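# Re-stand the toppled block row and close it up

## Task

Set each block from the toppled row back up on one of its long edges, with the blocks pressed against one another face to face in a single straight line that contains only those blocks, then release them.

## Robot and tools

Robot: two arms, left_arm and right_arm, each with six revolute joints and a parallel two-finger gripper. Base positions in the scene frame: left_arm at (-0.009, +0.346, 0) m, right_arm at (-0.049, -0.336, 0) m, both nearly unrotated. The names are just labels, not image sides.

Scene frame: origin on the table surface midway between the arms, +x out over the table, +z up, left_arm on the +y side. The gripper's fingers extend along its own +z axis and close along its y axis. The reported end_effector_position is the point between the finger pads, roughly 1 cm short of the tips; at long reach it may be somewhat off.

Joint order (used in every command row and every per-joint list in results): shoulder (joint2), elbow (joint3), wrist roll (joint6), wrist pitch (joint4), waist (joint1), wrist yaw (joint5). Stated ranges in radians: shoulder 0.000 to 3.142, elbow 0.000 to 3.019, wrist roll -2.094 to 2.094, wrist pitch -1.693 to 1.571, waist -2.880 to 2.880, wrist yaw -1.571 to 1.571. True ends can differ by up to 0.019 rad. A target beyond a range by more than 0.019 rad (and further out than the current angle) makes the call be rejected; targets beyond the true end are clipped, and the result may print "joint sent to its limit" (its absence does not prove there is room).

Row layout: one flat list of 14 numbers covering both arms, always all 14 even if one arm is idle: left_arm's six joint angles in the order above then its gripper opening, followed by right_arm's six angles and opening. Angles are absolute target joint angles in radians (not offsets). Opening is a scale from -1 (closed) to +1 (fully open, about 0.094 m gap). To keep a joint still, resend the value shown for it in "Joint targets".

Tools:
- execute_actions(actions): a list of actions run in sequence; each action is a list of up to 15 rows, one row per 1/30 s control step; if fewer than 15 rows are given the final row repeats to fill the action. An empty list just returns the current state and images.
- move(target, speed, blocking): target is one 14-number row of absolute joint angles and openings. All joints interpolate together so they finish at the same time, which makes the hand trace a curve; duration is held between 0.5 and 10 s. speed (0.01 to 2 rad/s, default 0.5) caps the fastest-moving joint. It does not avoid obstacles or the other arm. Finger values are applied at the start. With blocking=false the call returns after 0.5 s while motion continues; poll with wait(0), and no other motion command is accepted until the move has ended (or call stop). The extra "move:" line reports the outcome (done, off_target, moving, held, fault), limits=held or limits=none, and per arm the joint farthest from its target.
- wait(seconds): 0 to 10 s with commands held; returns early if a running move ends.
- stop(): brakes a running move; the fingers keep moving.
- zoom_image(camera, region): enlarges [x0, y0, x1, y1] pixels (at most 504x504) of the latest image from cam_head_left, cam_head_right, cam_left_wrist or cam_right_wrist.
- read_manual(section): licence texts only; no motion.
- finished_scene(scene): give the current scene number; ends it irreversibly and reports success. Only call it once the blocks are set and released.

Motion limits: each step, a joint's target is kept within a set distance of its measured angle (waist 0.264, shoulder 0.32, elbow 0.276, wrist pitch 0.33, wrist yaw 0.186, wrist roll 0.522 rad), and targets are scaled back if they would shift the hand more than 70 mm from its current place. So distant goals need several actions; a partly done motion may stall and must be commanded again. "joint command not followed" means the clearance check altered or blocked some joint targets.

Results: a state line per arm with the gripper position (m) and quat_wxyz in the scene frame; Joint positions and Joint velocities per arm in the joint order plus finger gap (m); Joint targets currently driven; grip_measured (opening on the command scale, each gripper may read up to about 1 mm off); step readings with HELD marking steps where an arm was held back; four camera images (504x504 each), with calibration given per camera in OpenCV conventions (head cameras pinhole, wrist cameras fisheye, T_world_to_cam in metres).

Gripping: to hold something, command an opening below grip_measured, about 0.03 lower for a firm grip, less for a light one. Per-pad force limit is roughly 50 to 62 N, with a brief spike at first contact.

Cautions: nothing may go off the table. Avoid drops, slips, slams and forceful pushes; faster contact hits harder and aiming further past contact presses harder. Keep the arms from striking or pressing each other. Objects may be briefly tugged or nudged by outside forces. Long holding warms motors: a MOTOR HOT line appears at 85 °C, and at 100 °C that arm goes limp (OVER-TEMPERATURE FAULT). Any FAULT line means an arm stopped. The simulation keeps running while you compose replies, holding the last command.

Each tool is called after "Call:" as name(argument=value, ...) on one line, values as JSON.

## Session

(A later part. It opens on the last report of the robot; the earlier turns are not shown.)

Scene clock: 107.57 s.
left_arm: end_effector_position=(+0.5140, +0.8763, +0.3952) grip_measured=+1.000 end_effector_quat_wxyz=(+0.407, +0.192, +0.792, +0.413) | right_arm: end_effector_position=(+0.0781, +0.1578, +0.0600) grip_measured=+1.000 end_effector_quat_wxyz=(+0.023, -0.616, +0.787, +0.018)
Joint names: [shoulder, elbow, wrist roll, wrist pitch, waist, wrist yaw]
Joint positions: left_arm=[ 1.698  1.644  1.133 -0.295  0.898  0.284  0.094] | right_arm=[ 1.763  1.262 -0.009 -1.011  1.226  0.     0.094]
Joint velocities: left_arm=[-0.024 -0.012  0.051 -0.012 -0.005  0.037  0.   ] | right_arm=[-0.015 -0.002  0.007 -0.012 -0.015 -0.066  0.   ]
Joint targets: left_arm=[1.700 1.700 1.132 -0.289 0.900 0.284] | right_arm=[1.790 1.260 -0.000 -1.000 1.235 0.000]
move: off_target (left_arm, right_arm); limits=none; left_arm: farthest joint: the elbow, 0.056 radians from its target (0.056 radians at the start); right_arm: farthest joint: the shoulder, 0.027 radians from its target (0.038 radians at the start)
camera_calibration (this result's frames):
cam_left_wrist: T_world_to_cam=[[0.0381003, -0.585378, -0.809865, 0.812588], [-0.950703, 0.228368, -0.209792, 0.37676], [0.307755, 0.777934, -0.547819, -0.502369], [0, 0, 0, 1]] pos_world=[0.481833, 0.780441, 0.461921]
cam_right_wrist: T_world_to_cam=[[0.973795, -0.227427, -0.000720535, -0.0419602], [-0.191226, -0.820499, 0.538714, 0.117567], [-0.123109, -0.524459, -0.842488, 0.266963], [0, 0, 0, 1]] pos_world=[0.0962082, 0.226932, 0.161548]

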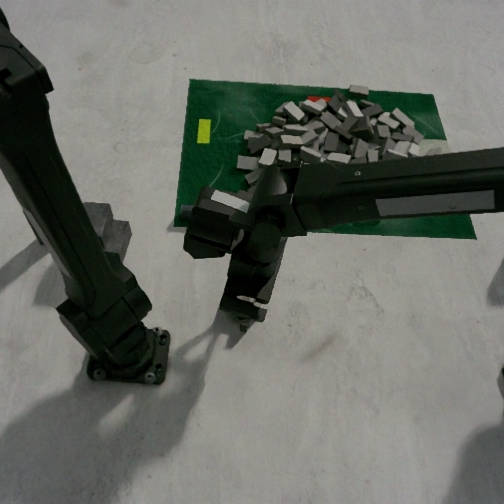

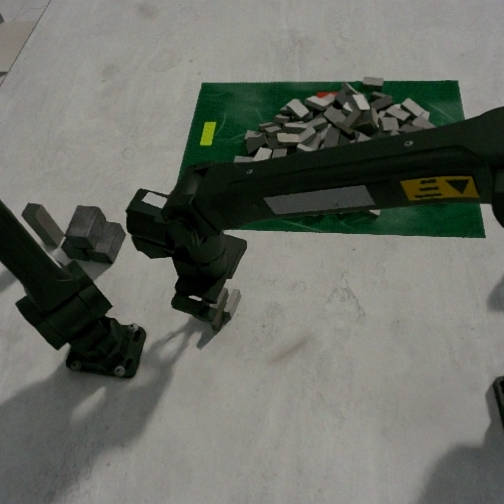

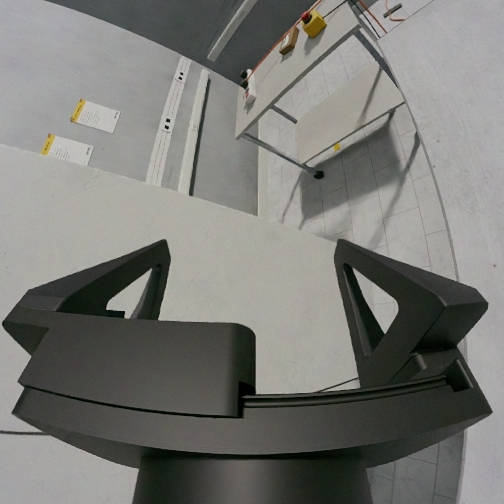

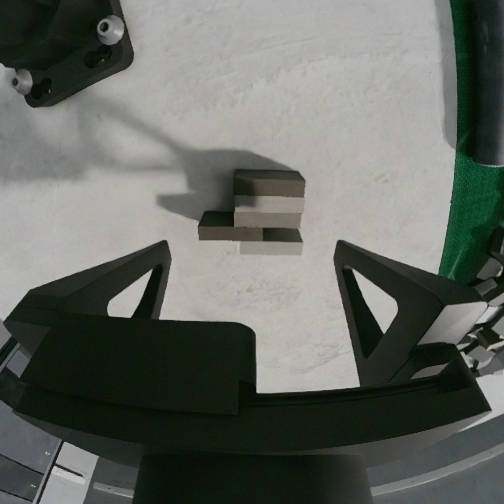

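Call:
move(target=[1.7,1.7,1.132,-0.289,0.9,0.284,1,1.8,1.232,0,-1.0,1.235,0,1], speed=0.15)

Call:
move(target=[1.7,1.7,1.132,-0.289,0.9,0.284,1,1.866,1.232,0,-0.958,1.235,0,1], speed=0.1)

Call:
move(target=[1.7,1.7,1.132,-0.289,0.9,0.284,1,1.866,1.232,0,-0.958,1.188,0,0.7], speed=0.05)

Call:
execute_actions(actions=[[[1.7,1.7,1.132,-0.289,0.9,0.284,1,1.866,1.232,0,-0.958,1.188,0,0.4]],[[1.7,1.7,1.132,-0.289,0.9,0.284,1,1.866,1.232,0,-0.958,1.188,0,0.2]],[[1.7,1.7,1.132,-0.289,0.9,0.284,1,1.866,1.232,0,-0.958,1.188,0,0.05]],[[1.7,1.7,1.132,-0.289,0.9,0.284,1,1.866,1.232,0,-0.958,1.188,0,-0.08]],[[1.7,1.7,1.132,-0.289,0.9,0.284,1,1.866,1.232,0,-0.958,1.188,0,0.6]]])

Scene clock: 110.40 s.
left_arm: end_effector_position=(+0.5140, +0.8763, +0.3952) grip_measured=+1.000 end_effector_quat_wxyz=(+0.407, +0.192, +0.792, +0.413) | right_arm: end_effector_position=(+0.0750, +0.1456, +0.0445) grip_measured=+1.000 end_effector_quat_wxyz=(+0.007, -0.616, +0.787, +0.005)
Joint names: [shoulder, elbow, wrist roll, wrist pitch, waist, wrist yaw]
Joint positions: left_arm=[ 1.698  1.644  1.133 -0.295  0.898  0.284  0.094] | right_arm=[ 1.777  1.235 -0.008 -1.011  1.226  0.     0.094]
Joint velocities: left_arm=[-0.024 -0.017  0.037 -0.002 -0.005  0.051  0.   ] | right_arm=[-0.015 -0.002 -0.022  0.012 -0.005 -0.037  0.   ]
Joint targets: left_arm=[1.700 1.700 1.132 -0.289 0.900 0.284] | right_arm=[1.800 1.232 0.000 -1.000 1.235 0.000]
move: off_target (left_arm, right_arm); limits=none; left_arm: farthest joint: the elbow, 0.056 radians from its target (0.056 radians at the start); right_arm: farthest joint: the shoulder, 0.023 radians from its target (0.037 radians at the start)
camera_calibration (this result's frames):
cam_left_wrist: T_world_to_cam=[[0.0381003, -0.585378, -0.809865, 0.812588], [-0.950703, 0.228368, -0.209792, 0.37676], [0.307755, 0.777934, -0.547819, -0.502369], [0, 0, 0, 1]] pos_world=[0.481833, 0.780441, 0.461921]
cam_right_wrist: T_world_to_cam=[[0.97361, -0.228214, -0.00157708, -0.0415406], [-0.186313, -0.798806, 0.572011, 0.110379], [-0.1318, -0.556621, -0.820245, 0.25142], [0, 0, 0, 1]] pos_world=[0.0941467, 0.218637, 0.143022]

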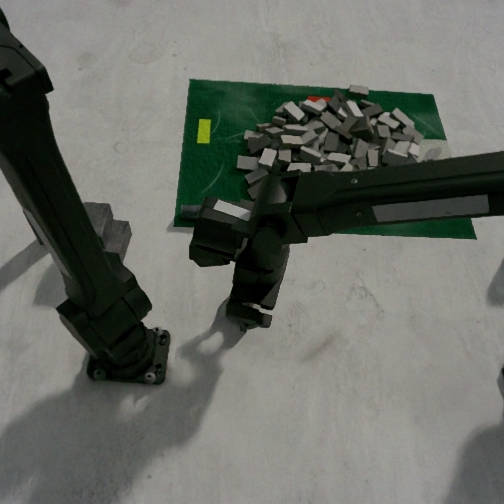

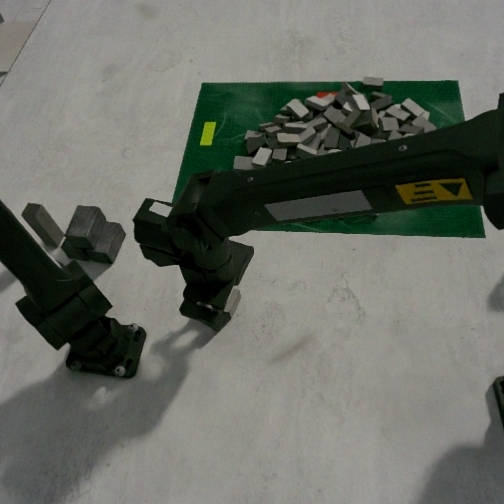

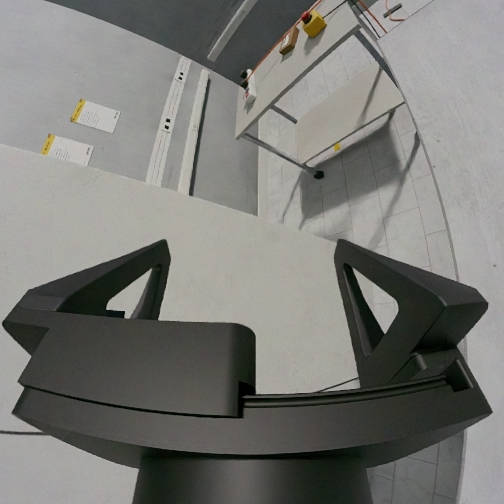

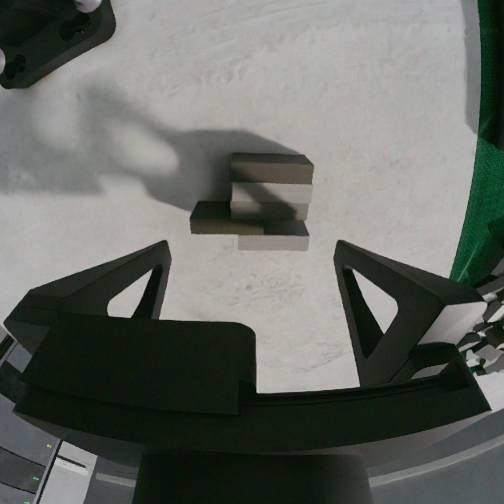

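Scene clock: 111.63 s.
left_arm: end_effector_position=(+0.5140, +0.8763, +0.3952) grip_measured=+1.000 end_effector_quat_wxyz=(+0.407, +0.192, +0.792, +0.413) | right_arm: end_effector_position=(+0.0759, +0.1491, +0.0130) grip_measured=+1.000 end_effector_quat_wxyz=(-0.002, -0.616, +0.787, -0.002)
Joint names: [shoulder, elbow, wrist roll, wrist pitch, waist, wrist yaw]
Joint positions: left_arm=[ 1.698  1.644  1.133 -0.295  0.898  0.284  0.094] | right_arm=[ 1.843  1.235 -0.008 -0.969  1.226  0.     0.094]
Joint velocities: left_arm=[ 0.005 -0.022  0.022 -0.002 -0.015  0.051  0.   ] | right_arm=[-0.015 -0.002 -0.066 -0.007 -0.005 -0.037  0.   ]
Joint targets: left_arm=[1.700 1.700 1.132 -0.289 0.900 0.284] | right_arm=[1.866 1.232 -0.000 -0.958 1.235 -0.000]
move: off_target (left_arm, right_arm); limits=none; left_arm: farthest joint: the elbow, 0.056 radians from its target (0.056 radians at the start); right_arm: farthest joint: the shoulder, 0.023 radians from its target (0.089 radians at the start)
camera_calibration (this result's frames):
cam_left_wrist: T_world_to_cam=[[0.0381003, -0.585378, -0.809865, 0.812588], [-0.950703, 0.228368, -0.209792, 0.37676], [0.307755, 0.777934, -0.547819, -0.502369], [0, 0, 0, 1]] pos_world=[0.481833, 0.780441, 0.461921]
cam_right_wrist: T_world_to_cam=[[0.973599, -0.228256, -0.0020631, -0.0416497], [-0.182847, -0.78526, 0.591552, 0.128796], [-0.136645, -0.575557, -0.806264, 0.230676], [0, 0, 0, 1]] pos_world=[0.0956209, 0.224399, 0.10971]

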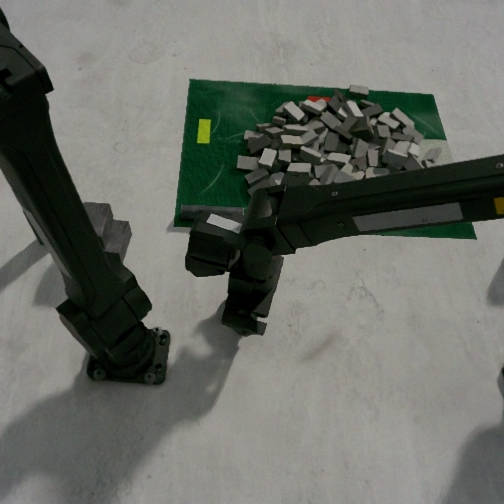

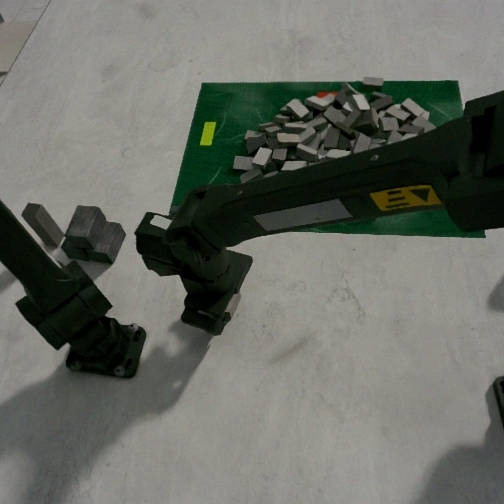

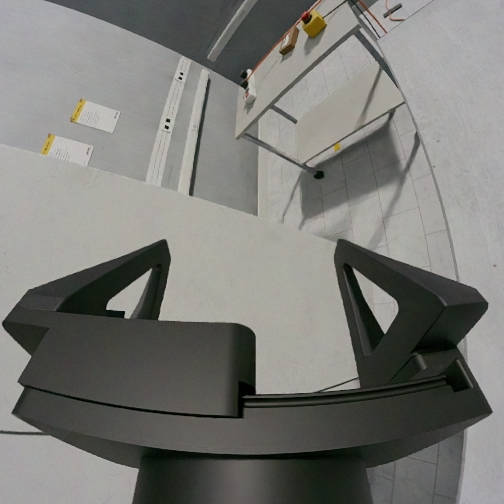

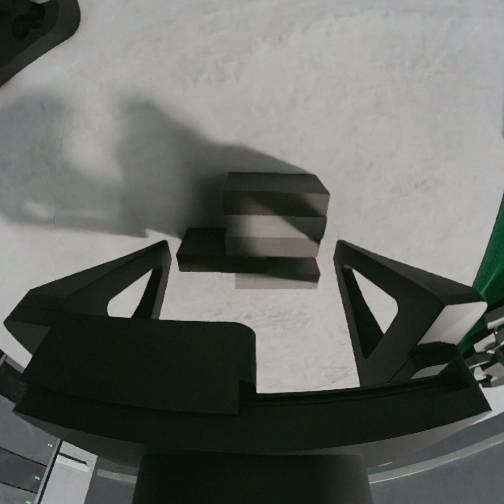

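Scene clock: 113.17 s.
left_arm: end_effector_position=(+0.5140, +0.8763, +0.3952) grip_measured=+1.000 end_effector_quat_wxyz=(+0.407, +0.192, +0.792, +0.413) | right_arm: end_effector_position=(+0.0852, +0.1466, +0.0130) grip_measured=+0.703 end_effector_quat_wxyz=(-0.003, -0.609, +0.793, -0.001)
Joint names: [shoulder, elbow, wrist roll, wrist pitch, waist, wrist yaw]
Joint positions: left_arm=[ 1.698  1.644  1.133 -0.295  0.898  0.284  0.094] | right_arm=[ 1.843  1.235 -0.008 -0.969  1.206 -0.001  0.08 ]
Joint velocities: left_arm=[-0.005  0.002  0.037 -0.022 -0.015 -0.066  0.   ] | right_arm=[-0.015  0.017  0.007 -0.022 -0.005  0.022 -0.001]
Joint targets: left_arm=[1.700 1.700 1.132 -0.289 0.900 0.284] | right_arm=[1.866 1.232 -0.000 -0.958 1.188 -0.000]
move: off_target (left_arm, right_arm); limits=none; left_arm: farthest joint: the elbow, 0.056 radians from its target (0.056 radians at the start); right_arm: farthest joint: the shoulder, 0.023 radians from its target (0.023 radians at the start)
camera_calibration (this result's frames):
cam_left_wrist: T_world_to_cam=[[0.0381003, -0.585378, -0.809865, 0.812588], [-0.950703, 0.228368, -0.209792, 0.37676], [0.307755, 0.777934, -0.547819, -0.502369], [0, 0, 0, 1]] pos_world=[0.481833, 0.780441, 0.461921]
cam_right_wrist: T_world_to_cam=[[0.968874, -0.24753, -0.00358866, -0.0480783], [-0.197524, -0.781718, 0.591525, 0.129275], [-0.149225, -0.572404, -0.806279, 0.231125], [0, 0, 0, 1]] pos_world=[0.106606, 0.221452, 0.109709]

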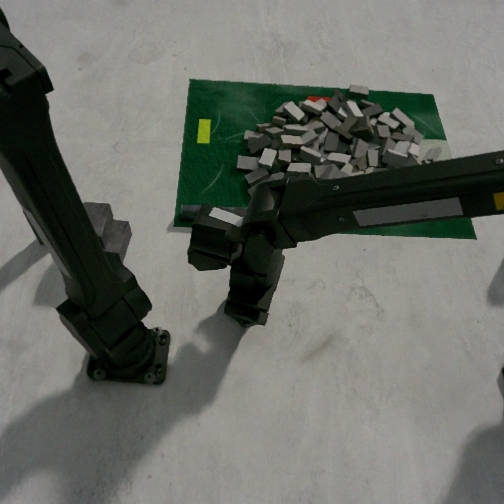

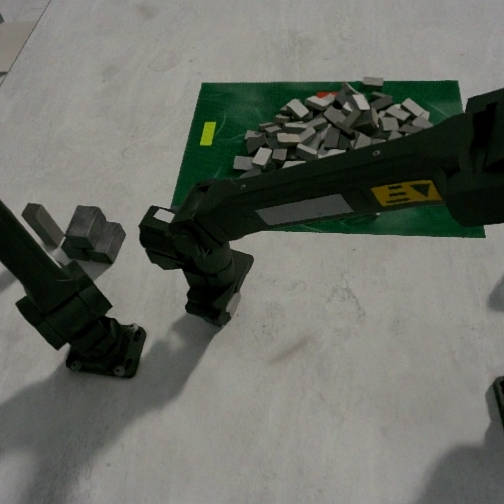

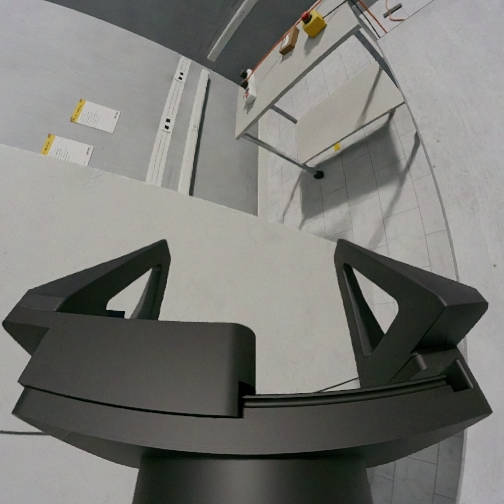

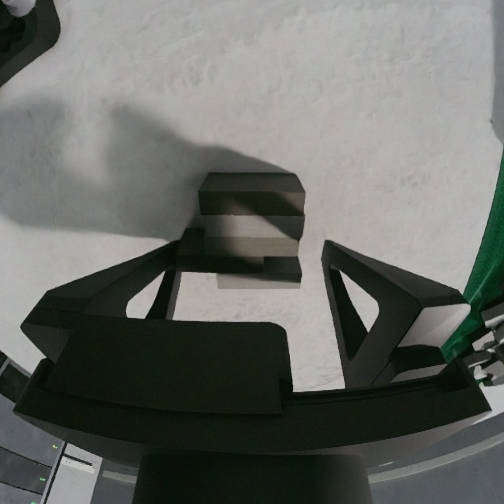

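Scene clock: 115.67 s.
left_arm: end_effector_position=(+0.5140, +0.8763, +0.3952) grip_measured=+1.000 end_effector_quat_wxyz=(+0.407, +0.192, +0.792, +0.413) | right_arm: end_effector_position=(+0.0870, +0.1464, +0.0130) grip_measured=+0.597 end_effector_quat_wxyz=(-0.002, -0.607, +0.795, -0.000)
Joint names: [shoulder, elbow, wrist roll, wrist pitch, waist, wrist yaw]
Joint positions: left_arm=[ 1.698  1.644  1.133 -0.295  0.898  0.284  0.094] | right_arm=[ 1.843  1.235 -0.007 -0.967  1.202 -0.002  0.075]
Joint velocities: left_arm=[-0.015 -0.007  0.022 -0.002 -0.015 -0.007  0.   ] | right_arm=[ 0.005 -0.012  0.022 -0.022  0.005 -0.11   0.   ]
Joint targets: left_arm=[1.700 1.700 1.132 -0.289 0.900 0.284] | right_arm=[1.866 1.232 -0.000 -0.958 1.188 -0.000]
Step readings (joint positions; steps 1 to 15: 1st action; 16 to 30: 2nd action; 31 to 45: 3rd action; 46 to 60: 4th action; 61 to 75: 5th action):
0: left_arm=[1.698 1.644 1.133 -0.295 0.898 0.284] | right_arm=[1.843 1.235 -0.008 -0.969 1.206 -0.001]
1: left_arm=[1.698 1.644 1.133 -0.295 0.898 0.284] | right_arm=[1.843 1.235 -0.008 -0.969 1.206 -0.002]
2: left_arm=[1.698 1.644 1.133 -0.295 0.898 0.284] | right_arm=[1.843 1.235 -0.008 -0.969 1.206 -0.002]
4: left_arm=[1.698 1.644 1.133 -0.295 0.898 0.284] | right_arm=[1.843 1.235 -0.008 -0.969 1.206 -0.002]
8: left_arm=[1.698 1.644 1.133 -0.295 0.898 0.284] | right_arm=[1.843 1.235 -0.008 -0.969 1.206 -0.002]
15: left_arm=[1.698 1.644 1.133 -0.295 0.898 0.284] | right_arm=[1.843 1.235 -0.008 -0.969 1.206 -0.002]
16: left_arm=[1.698 1.644 1.133 -0.295 0.898 0.284] | right_arm=[1.843 1.235 -0.008 -0.969 1.206 -0.003]
17: left_arm=[1.698 1.644 1.133 -0.295 0.898 0.284] | right_arm=[1.843 1.235 -0.008 -0.969 1.206 -0.003]
19: left_arm=[1.698 1.644 1.133 -0.295 0.898 0.284] | right_arm=[1.843 1.235 -0.008 -0.969 1.205 -0.003]
23: left_arm=[1.698 1.644 1.133 -0.295 0.898 0.284] | right_arm=[1.843 1.235 -0.008 -0.969 1.205 -0.003]
30: left_arm=[1.698 1.644 1.133 -0.295 0.898 0.284] | right_arm=[1.843 1.235 -0.008 -0.969 1.205 -0.003]
31: left_arm=[1.698 1.644 1.133 -0.295 0.898 0.284] | right_arm=[1.843 1.235 -0.008 -0.969 1.205 -0.003]
32: left_arm=[1.698 1.644 1.133 -0.295 0.898 0.284] | right_arm=[1.843 1.235 -0.008 -0.969 1.205 -0.002]
34: left_arm=[1.698 1.644 1.133 -0.295 0.898 0.284] | right_arm=[1.843 1.235 -0.008 -0.969 1.205 -0.002]
38: left_arm=[1.698 1.644 1.133 -0.295 0.898 0.284] | right_arm=[1.843 1.235 -0.008 -0.969 1.205 -0.002]
45: left_arm=[1.698 1.644 1.133 -0.295 0.898 0.284] | right_arm=[1.843 1.235 -0.008 -0.969 1.205 -0.002]
46: left_arm=[1.698 1.644 1.133 -0.295 0.898 0.284] | right_arm=[1.843 1.235 -0.008 -0.969 1.205 -0.003]
47: left_arm=[1.698 1.644 1.133 -0.295 0.898 0.284] | right_arm=[1.843 1.235 -0.007 -0.968 1.205 -0.002]
49: left_arm=[1.698 1.644 1.133 -0.295 0.898 0.284] | right_arm=[1.843 1.235 -0.007 -0.968 1.205 -0.002]
53: left_arm=[1.698 1.644 1.133 -0.295 0.898 0.284] | right_arm=[1.843 1.235 -0.007 -0.968 1.205 -0.002]
60: left_arm=[1.698 1.644 1.133 -0.295 0.898 0.284] | right_arm=[1.843 1.235 -0.007 -0.968 1.205 -0.002]
61: left_arm=[1.698 1.644 1.133 -0.295 0.898 0.284] | right_arm=[1.843 1.235 -0.007 -0.968 1.205 -0.002]
62: left_arm=[1.698 1.644 1.133 -0.295 0.898 0.284] | right_arm=[1.843 1.235 -0.007 -0.968 1.204 -0.002]
64: left_arm=[1.698 1.644 1.133 -0.295 0.898 0.284] | right_arm=[1.843 1.235 -0.007 -0.967 1.203 -0.002]
68: left_arm=[1.698 1.644 1.133 -0.295 0.898 0.284] | right_arm=[1.843 1.235 -0.007 -0.967 1.202 -0.002]
75: Joint positions above
camera_calibration (this result's frames):
cam_left_wrist: T_world_to_cam=[[0.0381003, -0.585378, -0.809865, 0.812588], [-0.950703, 0.228368, -0.209792, 0.37676], [0.307755, 0.777934, -0.547819, -0.502369], [0, 0, 0, 1]] pos_world=[0.481833, 0.780441, 0.461921]
cam_right_wrist: T_world_to_cam=[[0.967726, -0.251962, -0.00470641, -0.0490369], [-0.200639, -0.781637, 0.590582, 0.129739], [-0.152483, -0.570577, -0.806964, 0.231297], [0, 0, 0, 1]] pos_world=[0.108754, 0.221026, 0.109796]

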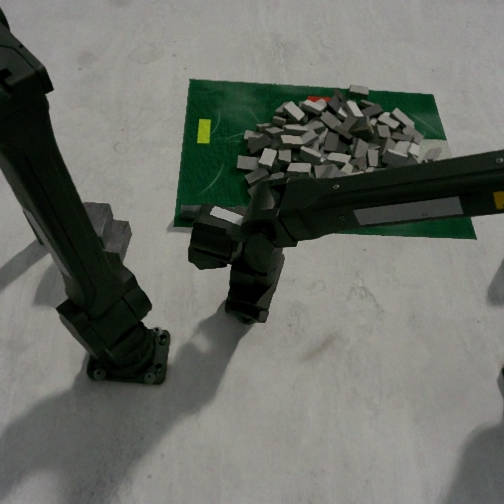

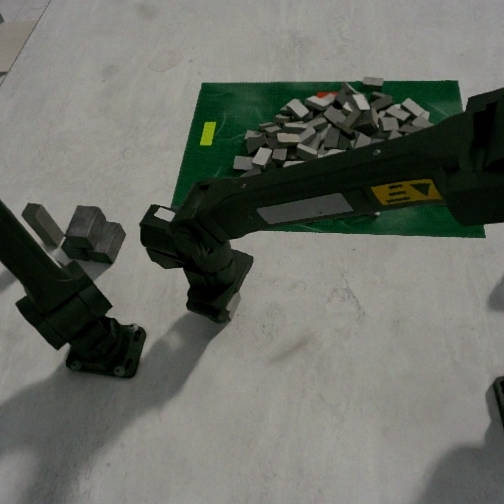

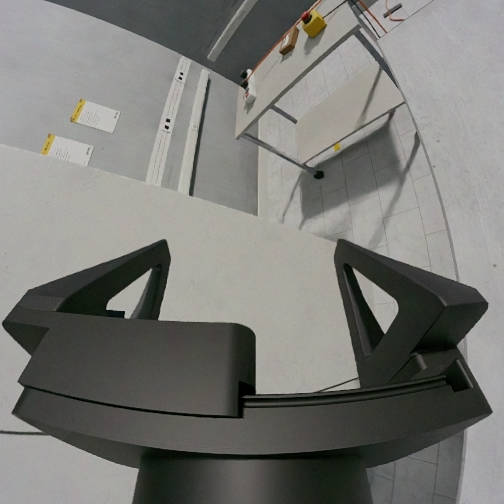

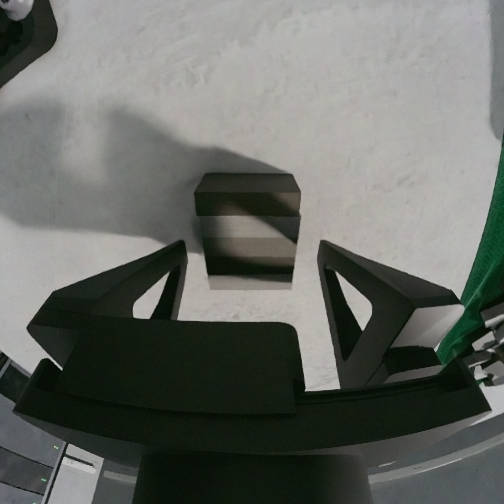

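Final face squeeze.

Call:
move(target=[1.7,1.7,1.132,-0.289,0.9,0.284,1,1.76,1.3,0,-1.06,1.2,0,0.6], speed=0.3)

Call:
move(target=[1.7,1.7,1.132,-0.289,0.9,0.284,1,1.825,1.3,-1.58,-0.985,1.2,0,1], speed=0.8)

Call:
move(target=[1.7,1.7,1.132,-0.289,0.9,0.284,1,1.878,1.3,-1.58,-0.962,1.2,0,1], speed=0.1)

Call:
execute_actions(actions=[[[1.7,1.7,1.132,-0.289,0.9,0.284,1,1.878,1.3,-1.58,-0.962,1.2,0,0.4]],[[1.7,1.7,1.132,-0.289,0.9,0.284,1,1.878,1.3,-1.58,-0.962,1.2,0,0.18]],[[1.7,1.7,1.132,-0.289,0.9,0.284,1,1.878,1.3,-1.58,-0.962,1.2,0,0.05]],[[1.7,1.7,1.132,-0.289,0.9,0.284,1,1.878,1.3,-1.58,-0.962,1.2,0,0.6]]])

Call:
move(target=[1.7,1.7,1.132,-0.289,0.9,0.284,1,1.76,1.3,-1.58,-1.06,1.2,0,0.6], speed=0.3)

Scene clock: 119.40 s.
left_arm: end_effector_position=(+0.5140, +0.8763, +0.3952) grip_measured=+1.000 end_effector_quat_wxyz=(+0.407, +0.192, +0.792, +0.413) | right_arm: end_effector_position=(+0.0871, +0.1469, +0.0647) grip_measured=+0.597 end_effector_quat_wxyz=(+0.011, -0.607, +0.795, +0.010)
Joint names: [shoulder, elbow, wrist roll, wrist pitch, waist, wrist yaw]
Joint positions: left_arm=[ 1.698  1.644  1.133 -0.295  0.898  0.284  0.094] | right_arm=[ 1.755  1.265 -0.007 -1.051  1.202 -0.002  0.075]
Joint velocities: left_arm=[-0.015 -0.007  0.007  0.002  0.005  0.037  0.   ] | right_arm=[-0.024 -0.017  0.022 -0.002  0.005  0.037 -0.   ]
Joint targets: left_arm=[1.700 1.700 1.132 -0.289 0.900 0.284] | right_arm=[1.760 1.300 0.000 -1.060 1.200 -0.000]
move: off_target (left_arm, right_arm); limits=none; left_arm: farthest joint: the elbow, 0.056 radians from its target (0.056 radians at the start); right_arm: farthest joint: the elbow, 0.035 radians from its target (0.065 radians at the start)
camera_calibration (this result's frames):
cam_left_wrist: T_world_to_cam=[[0.0381003, -0.585378, -0.809865, 0.812588], [-0.950703, 0.228368, -0.209792, 0.37676], [0.307755, 0.777934, -0.547819, -0.502369], [0, 0, 0, 1]] pos_world=[0.481833, 0.780441, 0.461921]
cam_right_wrist: T_world_to_cam=[[0.967765, -0.251821, -0.00405169, -0.0488701], [-0.205882, -0.800282, 0.563171, 0.104573], [-0.145061, -0.544183, -0.82633, 0.270089], [0, 0, 0, 1]] pos_world=[0.108004, 0.218359, 0.164092]

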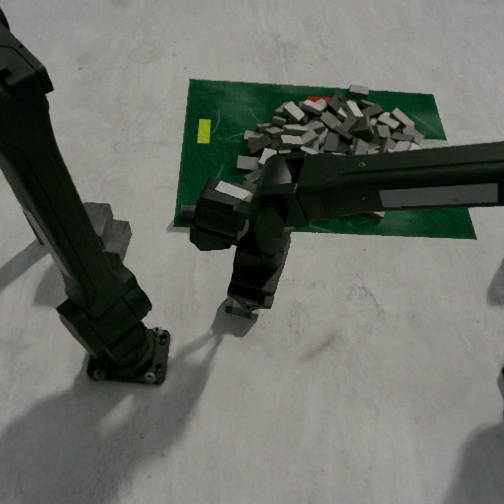

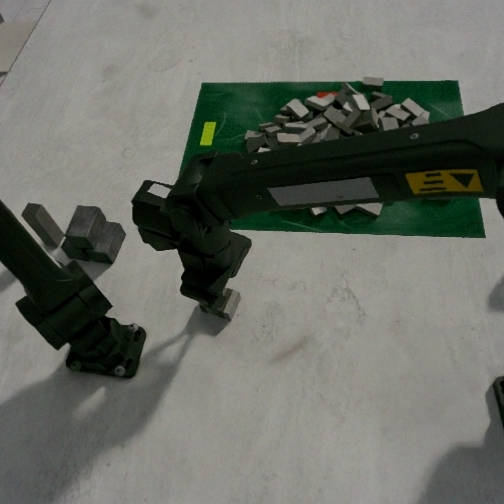

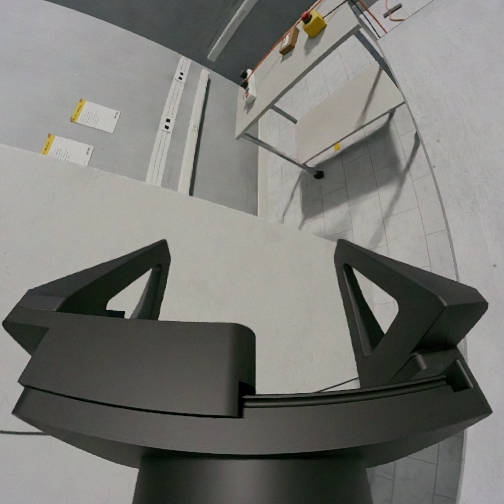

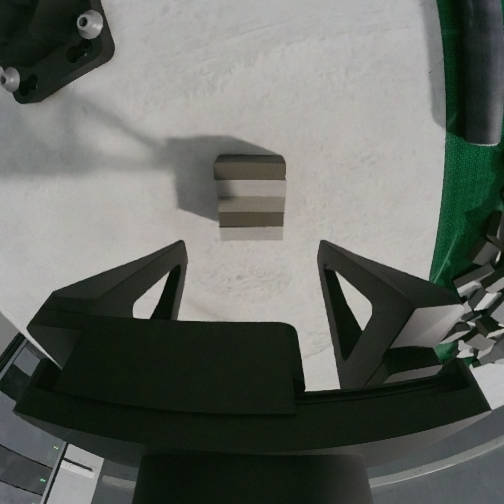

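Scene clock: 122.27 s.
left_arm: end_effector_position=(+0.5140, +0.8763, +0.3952) grip_measured=+1.000 end_effector_quat_wxyz=(+0.407, +0.192, +0.792, +0.413) | right_arm: end_effector_position=(+0.0899, +0.1570, +0.0439) grip_measured=+1.000 end_effector_quat_wxyz=(-0.021, +0.990, -0.136, +0.002)
Joint names: [shoulder, elbow, wrist roll, wrist pitch, waist, wrist yaw]
Joint positions: left_arm=[ 1.698  1.644  1.133 -0.295  0.898  0.284  0.094] | right_arm=[ 1.799  1.265 -1.571 -0.995  1.202 -0.002  0.094]
Joint velocities: left_arm=[ 0.015  0.017 -0.007  0.002 -0.005  0.037  0.   ] | right_arm=[-0.005 -0.012  0.066 -0.017  0.005  0.007  0.   ]
Joint targets: left_arm=[1.700 1.700 1.132 -0.289 0.900 0.284] | right_arm=[1.825 1.300 -1.580 -0.985 1.200 -0.000]
move: off_target (left_arm, right_arm); limits=none; left_arm: farthest joint: the elbow, 0.056 radians from its target (0.056 radians at the start); right_arm: farthest joint: the elbow, 0.035 radians from its target (0.035 radians at the start)
camera_calibration (this result's frames):
cam_left_wrist: T_world_to_cam=[[0.0381003, -0.585378, -0.809865, 0.812588], [-0.950703, 0.228368, -0.209792, 0.37676], [0.307755, 0.777934, -0.547819, -0.502369], [0, 0, 0, 1]] pos_world=[0.481833, 0.780441, 0.461921]
cam_right_wrist: T_world_to_cam=[[0.258625, 0.965188, 0.0390611, -0.178296], [0.777026, -0.23189, 0.585198, -0.0536448], [0.573884, -0.120996, -0.809949, 0.126969], [0, 0, 0, 1]] pos_world=[0.0149295, 0.175012, 0.141196]

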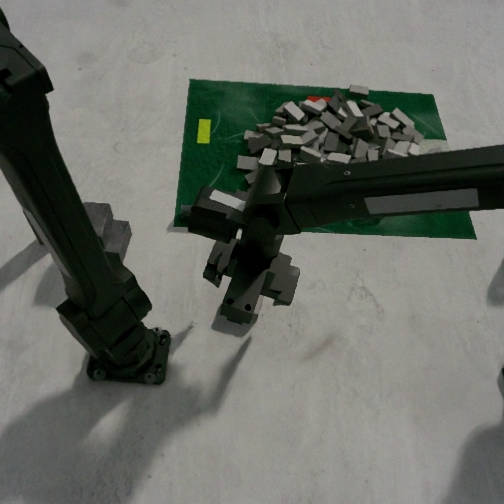

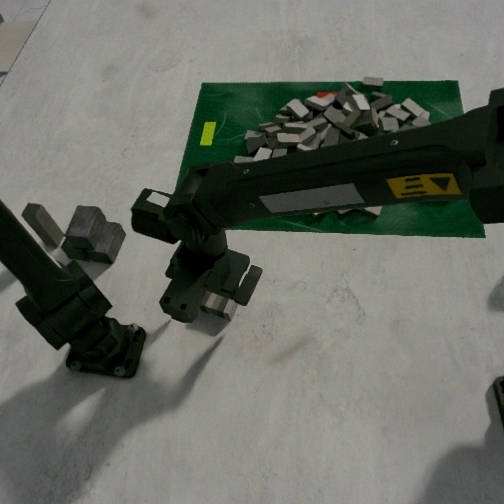

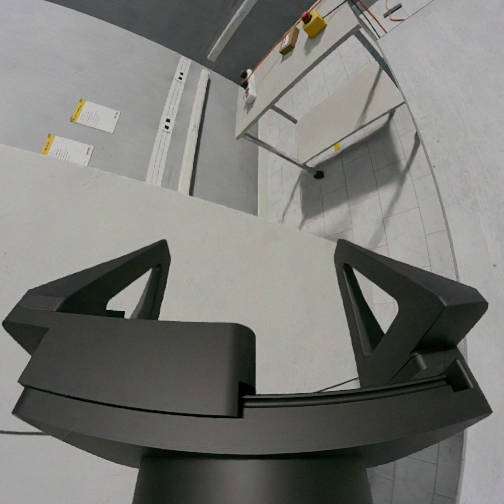

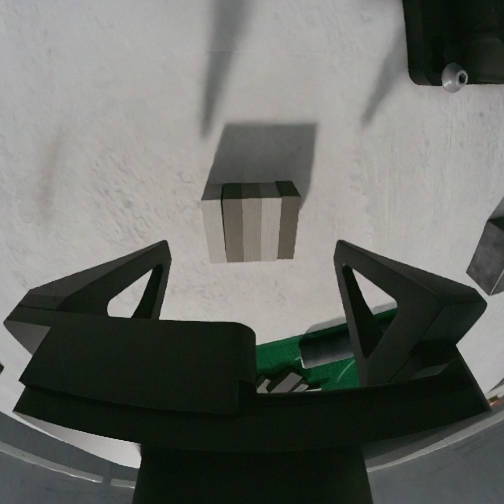

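Scene clock: 123.40 s.
left_arm: end_effector_position=(+0.5140, +0.8763, +0.3952) grip_measured=+1.000 end_effector_quat_wxyz=(+0.407, +0.192, +0.792, +0.413) | right_arm: end_effector_position=(+0.0899, +0.1570, +0.0160) grip_measured=+1.000 end_effector_quat_wxyz=(-0.004, +0.991, -0.136, -0.001)
Joint names: [shoulder, elbow, wrist roll, wrist pitch, waist, wrist yaw]
Joint positions: left_arm=[ 1.698  1.644  1.133 -0.295  0.898  0.284  0.094] | right_arm=[ 1.856  1.265 -1.572 -0.972  1.202 -0.002  0.094]
Joint velocities: left_arm=[-0.005 -0.022 -0.022  0.002 -0.024  0.022  0.   ] | right_arm=[ 0.005  0.002 -0.022 -0.012  0.015  0.066  0.   ]
Joint targets: left_arm=[1.700 1.700 1.132 -0.289 0.900 0.284] | right_arm=[1.878 1.300 -1.580 -0.962 1.200 0.000]
move: off_target (left_arm, right_arm); limits=none; left_arm: farthest joint: the elbow, 0.056 radians from its target (0.056 radians at the start); right_arm: farthest joint: the elbow, 0.035 radians from its target (0.035 radians at the start)
camera_calibration (this result's frames):
cam_left_wrist: T_world_to_cam=[[0.0381003, -0.585378, -0.809865, 0.812588], [-0.950703, 0.228368, -0.209792, 0.37676], [0.307755, 0.777934, -0.547819, -0.502369], [0, 0, 0, 1]] pos_world=[0.481833, 0.780441, 0.461921]
cam_right_wrist: T_world_to_cam=[[0.258091, 0.966105, 0.00550538, -0.176822], [0.782504, -0.212378, 0.585306, -0.0408492], [0.566636, -0.146754, -0.810794, 0.109044], [0, 0, 0, 1]] pos_world=[0.0158127, 0.178156, 0.113295]

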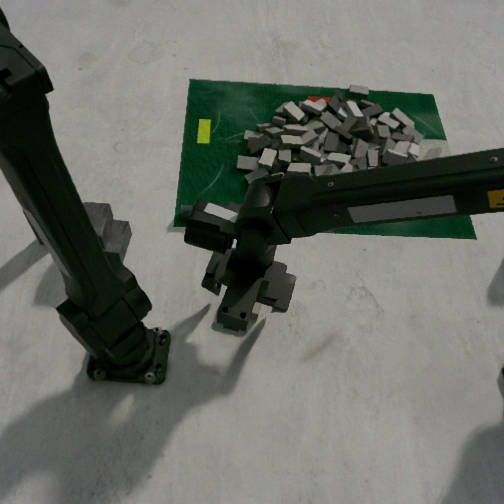

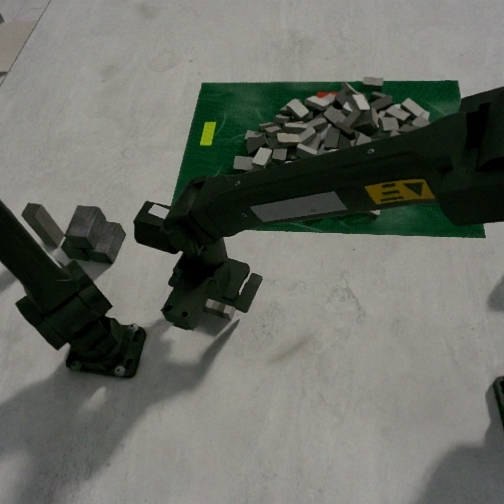

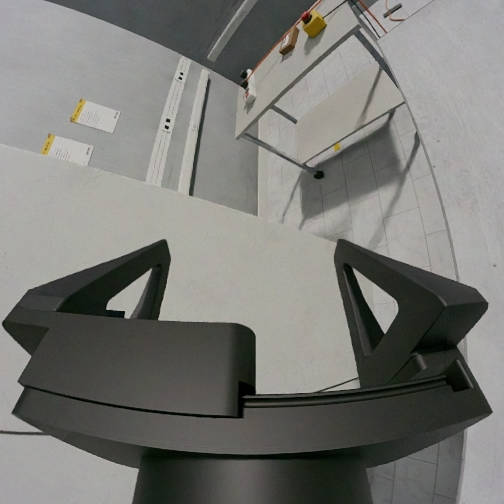

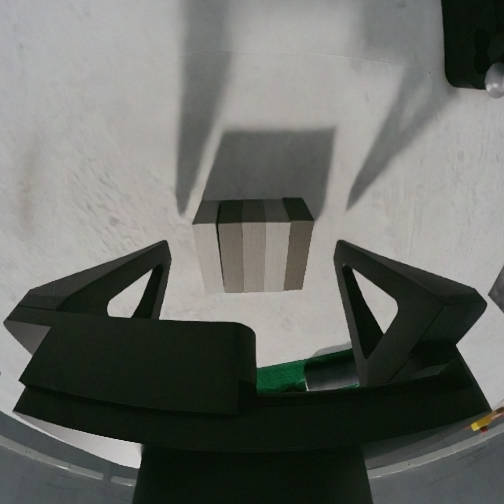

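Scene clock: 125.40 s.
left_arm: end_effector_position=(+0.5140, +0.8763, +0.3952) grip_measured=+1.000 end_effector_quat_wxyz=(+0.407, +0.192, +0.792, +0.413) | right_arm: end_effector_position=(+0.0901, +0.1575, +0.0160) grip_measured=+0.597 end_effector_quat_wxyz=(-0.005, +0.991, -0.136, -0.000)
Joint names: [shoulder, elbow, wrist roll, wrist pitch, waist, wrist yaw]
Joint positions: left_arm=[ 1.698  1.644  1.133 -0.295  0.898  0.284  0.094] | right_arm=[ 1.856  1.265 -1.573 -0.97   1.202 -0.002  0.075]
Joint velocities: left_arm=[ 0.005  0.012  0.037  0.002 -0.005 -0.051  0.   ] | right_arm=[ 0.005  0.007 -0.007  0.012  0.005 -0.007  0.   ]
Joint targets: left_arm=[1.700 1.700 1.132 -0.289 0.900 0.284] | right_arm=[1.878 1.300 -1.580 -0.962 1.200 0.000]
Step readings (joint positions; steps 1 to 15: 1st action; 16 to 30: 2nd action; 31 to 45: 3rd action; 46 to 60: 4th action):
0: left_arm=[1.698 1.644 1.133 -0.295 0.898 0.284] | right_arm=[1.856 1.265 -1.572 -0.972 1.202 -0.002]
1: left_arm=[1.698 1.644 1.133 -0.295 0.898 0.284] | right_arm=[1.856 1.265 -1.572 -0.972 1.202 -0.002]
2: left_arm=[1.698 1.644 1.133 -0.295 0.898 0.284] | right_arm=[1.856 1.265 -1.572 -0.972 1.202 -0.002]
4: left_arm=[1.698 1.644 1.133 -0.295 0.898 0.284] | right_arm=[1.856 1.265 -1.572 -0.972 1.202 -0.002]
8: left_arm=[1.698 1.644 1.133 -0.295 0.898 0.284] | right_arm=[1.856 1.265 -1.572 -0.972 1.202 -0.002]
15: left_arm=[1.698 1.644 1.133 -0.295 0.898 0.284] | right_arm=[1.856 1.265 -1.572 -0.972 1.202 -0.002]
16: left_arm=[1.698 1.644 1.133 -0.295 0.898 0.284] | right_arm=[1.856 1.265 -1.572 -0.972 1.202 -0.002]
17: left_arm=[1.698 1.644 1.133 -0.295 0.898 0.284] | right_arm=[1.856 1.265 -1.572 -0.971 1.202 -0.002]
19: left_arm=[1.698 1.644 1.133 -0.295 0.898 0.284] | right_arm=[1.856 1.265 -1.572 -0.970 1.202 -0.002]
23: left_arm=[1.698 1.644 1.133 -0.295 0.898 0.284] | right_arm=[1.856 1.265 -1.572 -0.970 1.202 -0.002]
30: left_arm=[1.698 1.644 1.133 -0.295 0.898 0.284] | right_arm=[1.856 1.265 -1.572 -0.970 1.202 -0.002]
31: left_arm=[1.698 1.644 1.133 -0.295 0.898 0.284] | right_arm=[1.856 1.265 -1.572 -0.970 1.202 -0.002]
32: left_arm=[1.698 1.644 1.133 -0.295 0.898 0.284] | right_arm=[1.856 1.265 -1.573 -0.970 1.202 -0.002]
34: left_arm=[1.698 1.644 1.133 -0.295 0.898 0.284] | right_arm=[1.856 1.265 -1.573 -0.970 1.202 -0.002]
38: left_arm=[1.698 1.644 1.133 -0.295 0.898 0.284] | right_arm=[1.856 1.265 -1.573 -0.970 1.202 -0.002]
45: left_arm=[1.698 1.644 1.133 -0.295 0.898 0.284] | right_arm=[1.856 1.265 -1.573 -0.970 1.202 -0.002]
46: left_arm=[1.698 1.644 1.133 -0.295 0.898 0.284] | right_arm=[1.856 1.265 -1.573 -0.970 1.202 -0.002]
47: left_arm=[1.698 1.644 1.133 -0.295 0.898 0.284] | right_arm=[1.856 1.265 -1.573 -0.970 1.202 -0.002]
49: left_arm=[1.698 1.644 1.133 -0.295 0.898 0.284] | right_arm=[1.856 1.265 -1.573 -0.970 1.202 -0.002]
53: left_arm=[1.698 1.644 1.133 -0.295 0.898 0.284] | right_arm=[1.856 1.265 -1.573 -0.970 1.202 -0.002]
60: Joint positions above
camera_calibration (this result's frames):
cam_left_wrist: T_world_to_cam=[[0.0381003, -0.585378, -0.809865, 0.812588], [-0.950703, 0.228368, -0.209792, 0.37676], [0.307755, 0.777934, -0.547819, -0.502369], [0, 0, 0, 1]] pos_world=[0.481833, 0.780441, 0.461921]
cam_right_wrist: T_world_to_cam=[[0.25735, 0.96629, 0.0074142, -0.177284], [0.78236, -0.212856, 0.585325, -0.0407669], [0.567171, -0.144833, -0.810765, 0.10869], [0, 0, 0, 1]] pos_world=[0.0158727, 0.178372, 0.113298]

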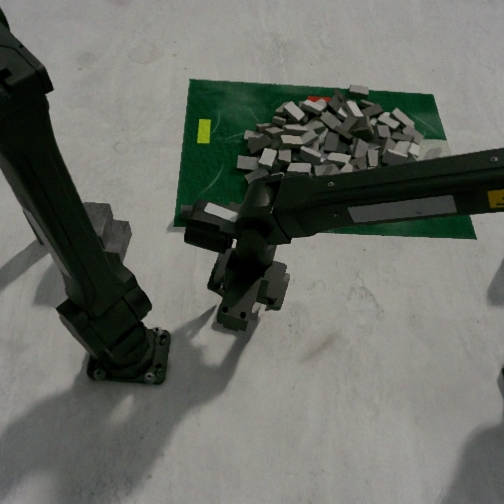

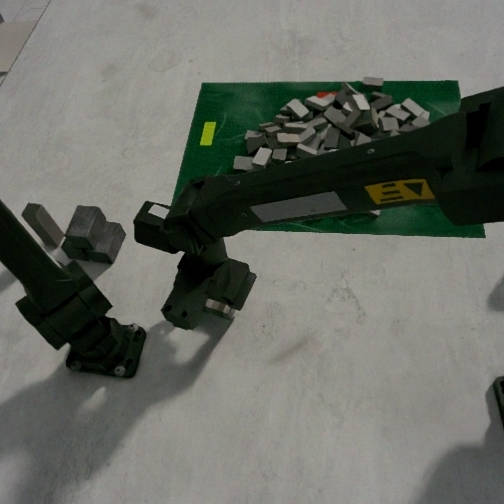

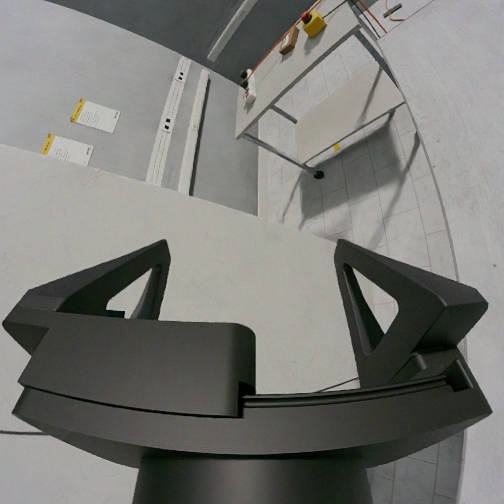

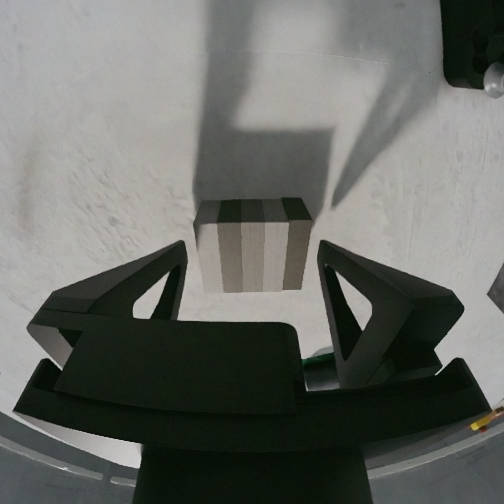

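Scene clock: 126.23 s.
left_arm: end_effector_position=(+0.5140, +0.8763, +0.3952) grip_measured=+1.000 end_effector_quat_wxyz=(+0.407, +0.192, +0.792, +0.413) | right_arm: end_effector_position=(+0.0871, +0.1470, +0.0664) grip_measured=+0.597 end_effector_quat_wxyz=(-0.016, +0.991, -0.136, +0.001)
Joint names: [shoulder, elbow, wrist roll, wrist pitch, waist, wrist yaw]
Joint positions: left_arm=[ 1.698  1.644  1.133 -0.295  0.898  0.284  0.094] | right_arm=[ 1.752  1.265 -1.573 -1.052  1.202 -0.002  0.075]
Joint velocities: left_arm=[ 0.015  0.012  0.037 -0.012  0.005  0.066  0.   ] | right_arm=[-0.005  0.002  0.007 -0.012 -0.024 -0.051  0.001]
Joint targets: left_arm=[1.700 1.700 1.132 -0.289 0.900 0.284] | right_arm=[1.760 1.300 -1.580 -1.060 1.200 -0.000]
move: off_target (left_arm, right_arm); limits=none; left_arm: farthest joint: the elbow, 0.056 radians from its target (0.056 radians at the start); right_arm: farthest joint: the elbow, 0.035 radians from its target (0.035 radians at the start)
camera_calibration (this result's frames):
cam_left_wrist: T_world_to_cam=[[0.0381003, -0.585378, -0.809865, 0.812588], [-0.950703, 0.228368, -0.209792, 0.37676], [0.307755, 0.777934, -0.547819, -0.502369], [0, 0, 0, 1]] pos_world=[0.481833, 0.780441, 0.461921]
cam_right_wrist: T_world_to_cam=[[0.257236, 0.965885, 0.0299147, -0.168249], [0.778794, -0.225538, 0.585332, -0.0680223], [0.57211, -0.127271, -0.810242, 0.146665], [0, 0, 0, 1]] pos_world=[0.0123467, 0.165834, 0.163683]

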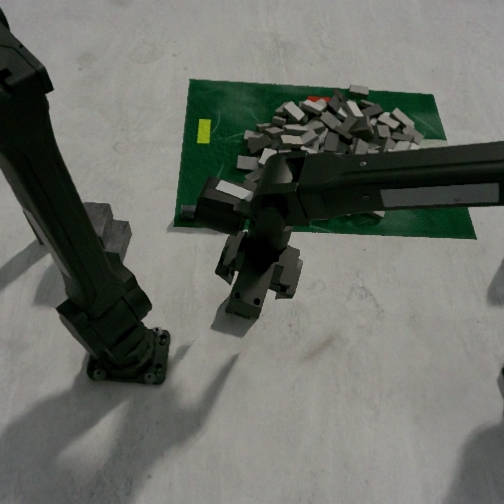

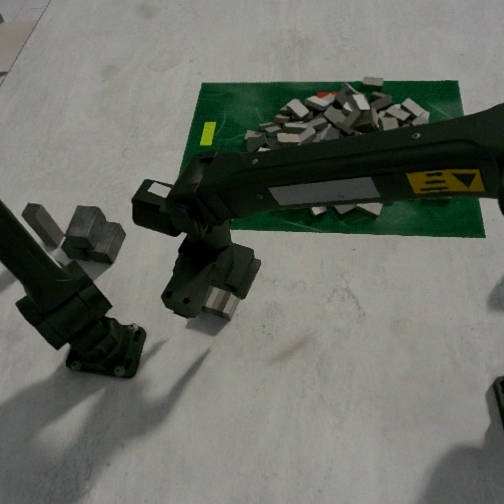

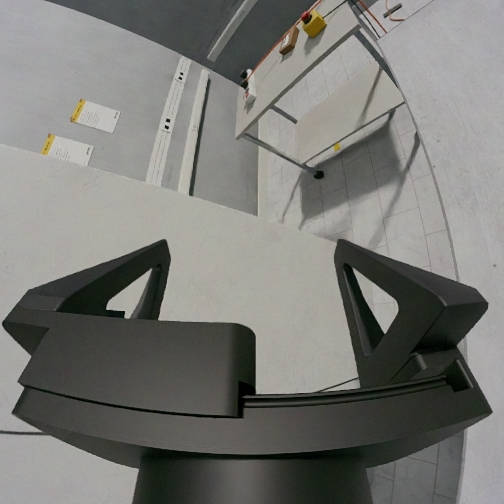

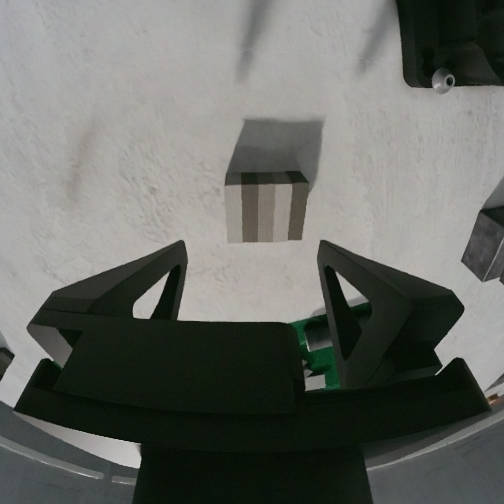

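Call:
finished_scene(scene=2)

The scene is finished: the task was done.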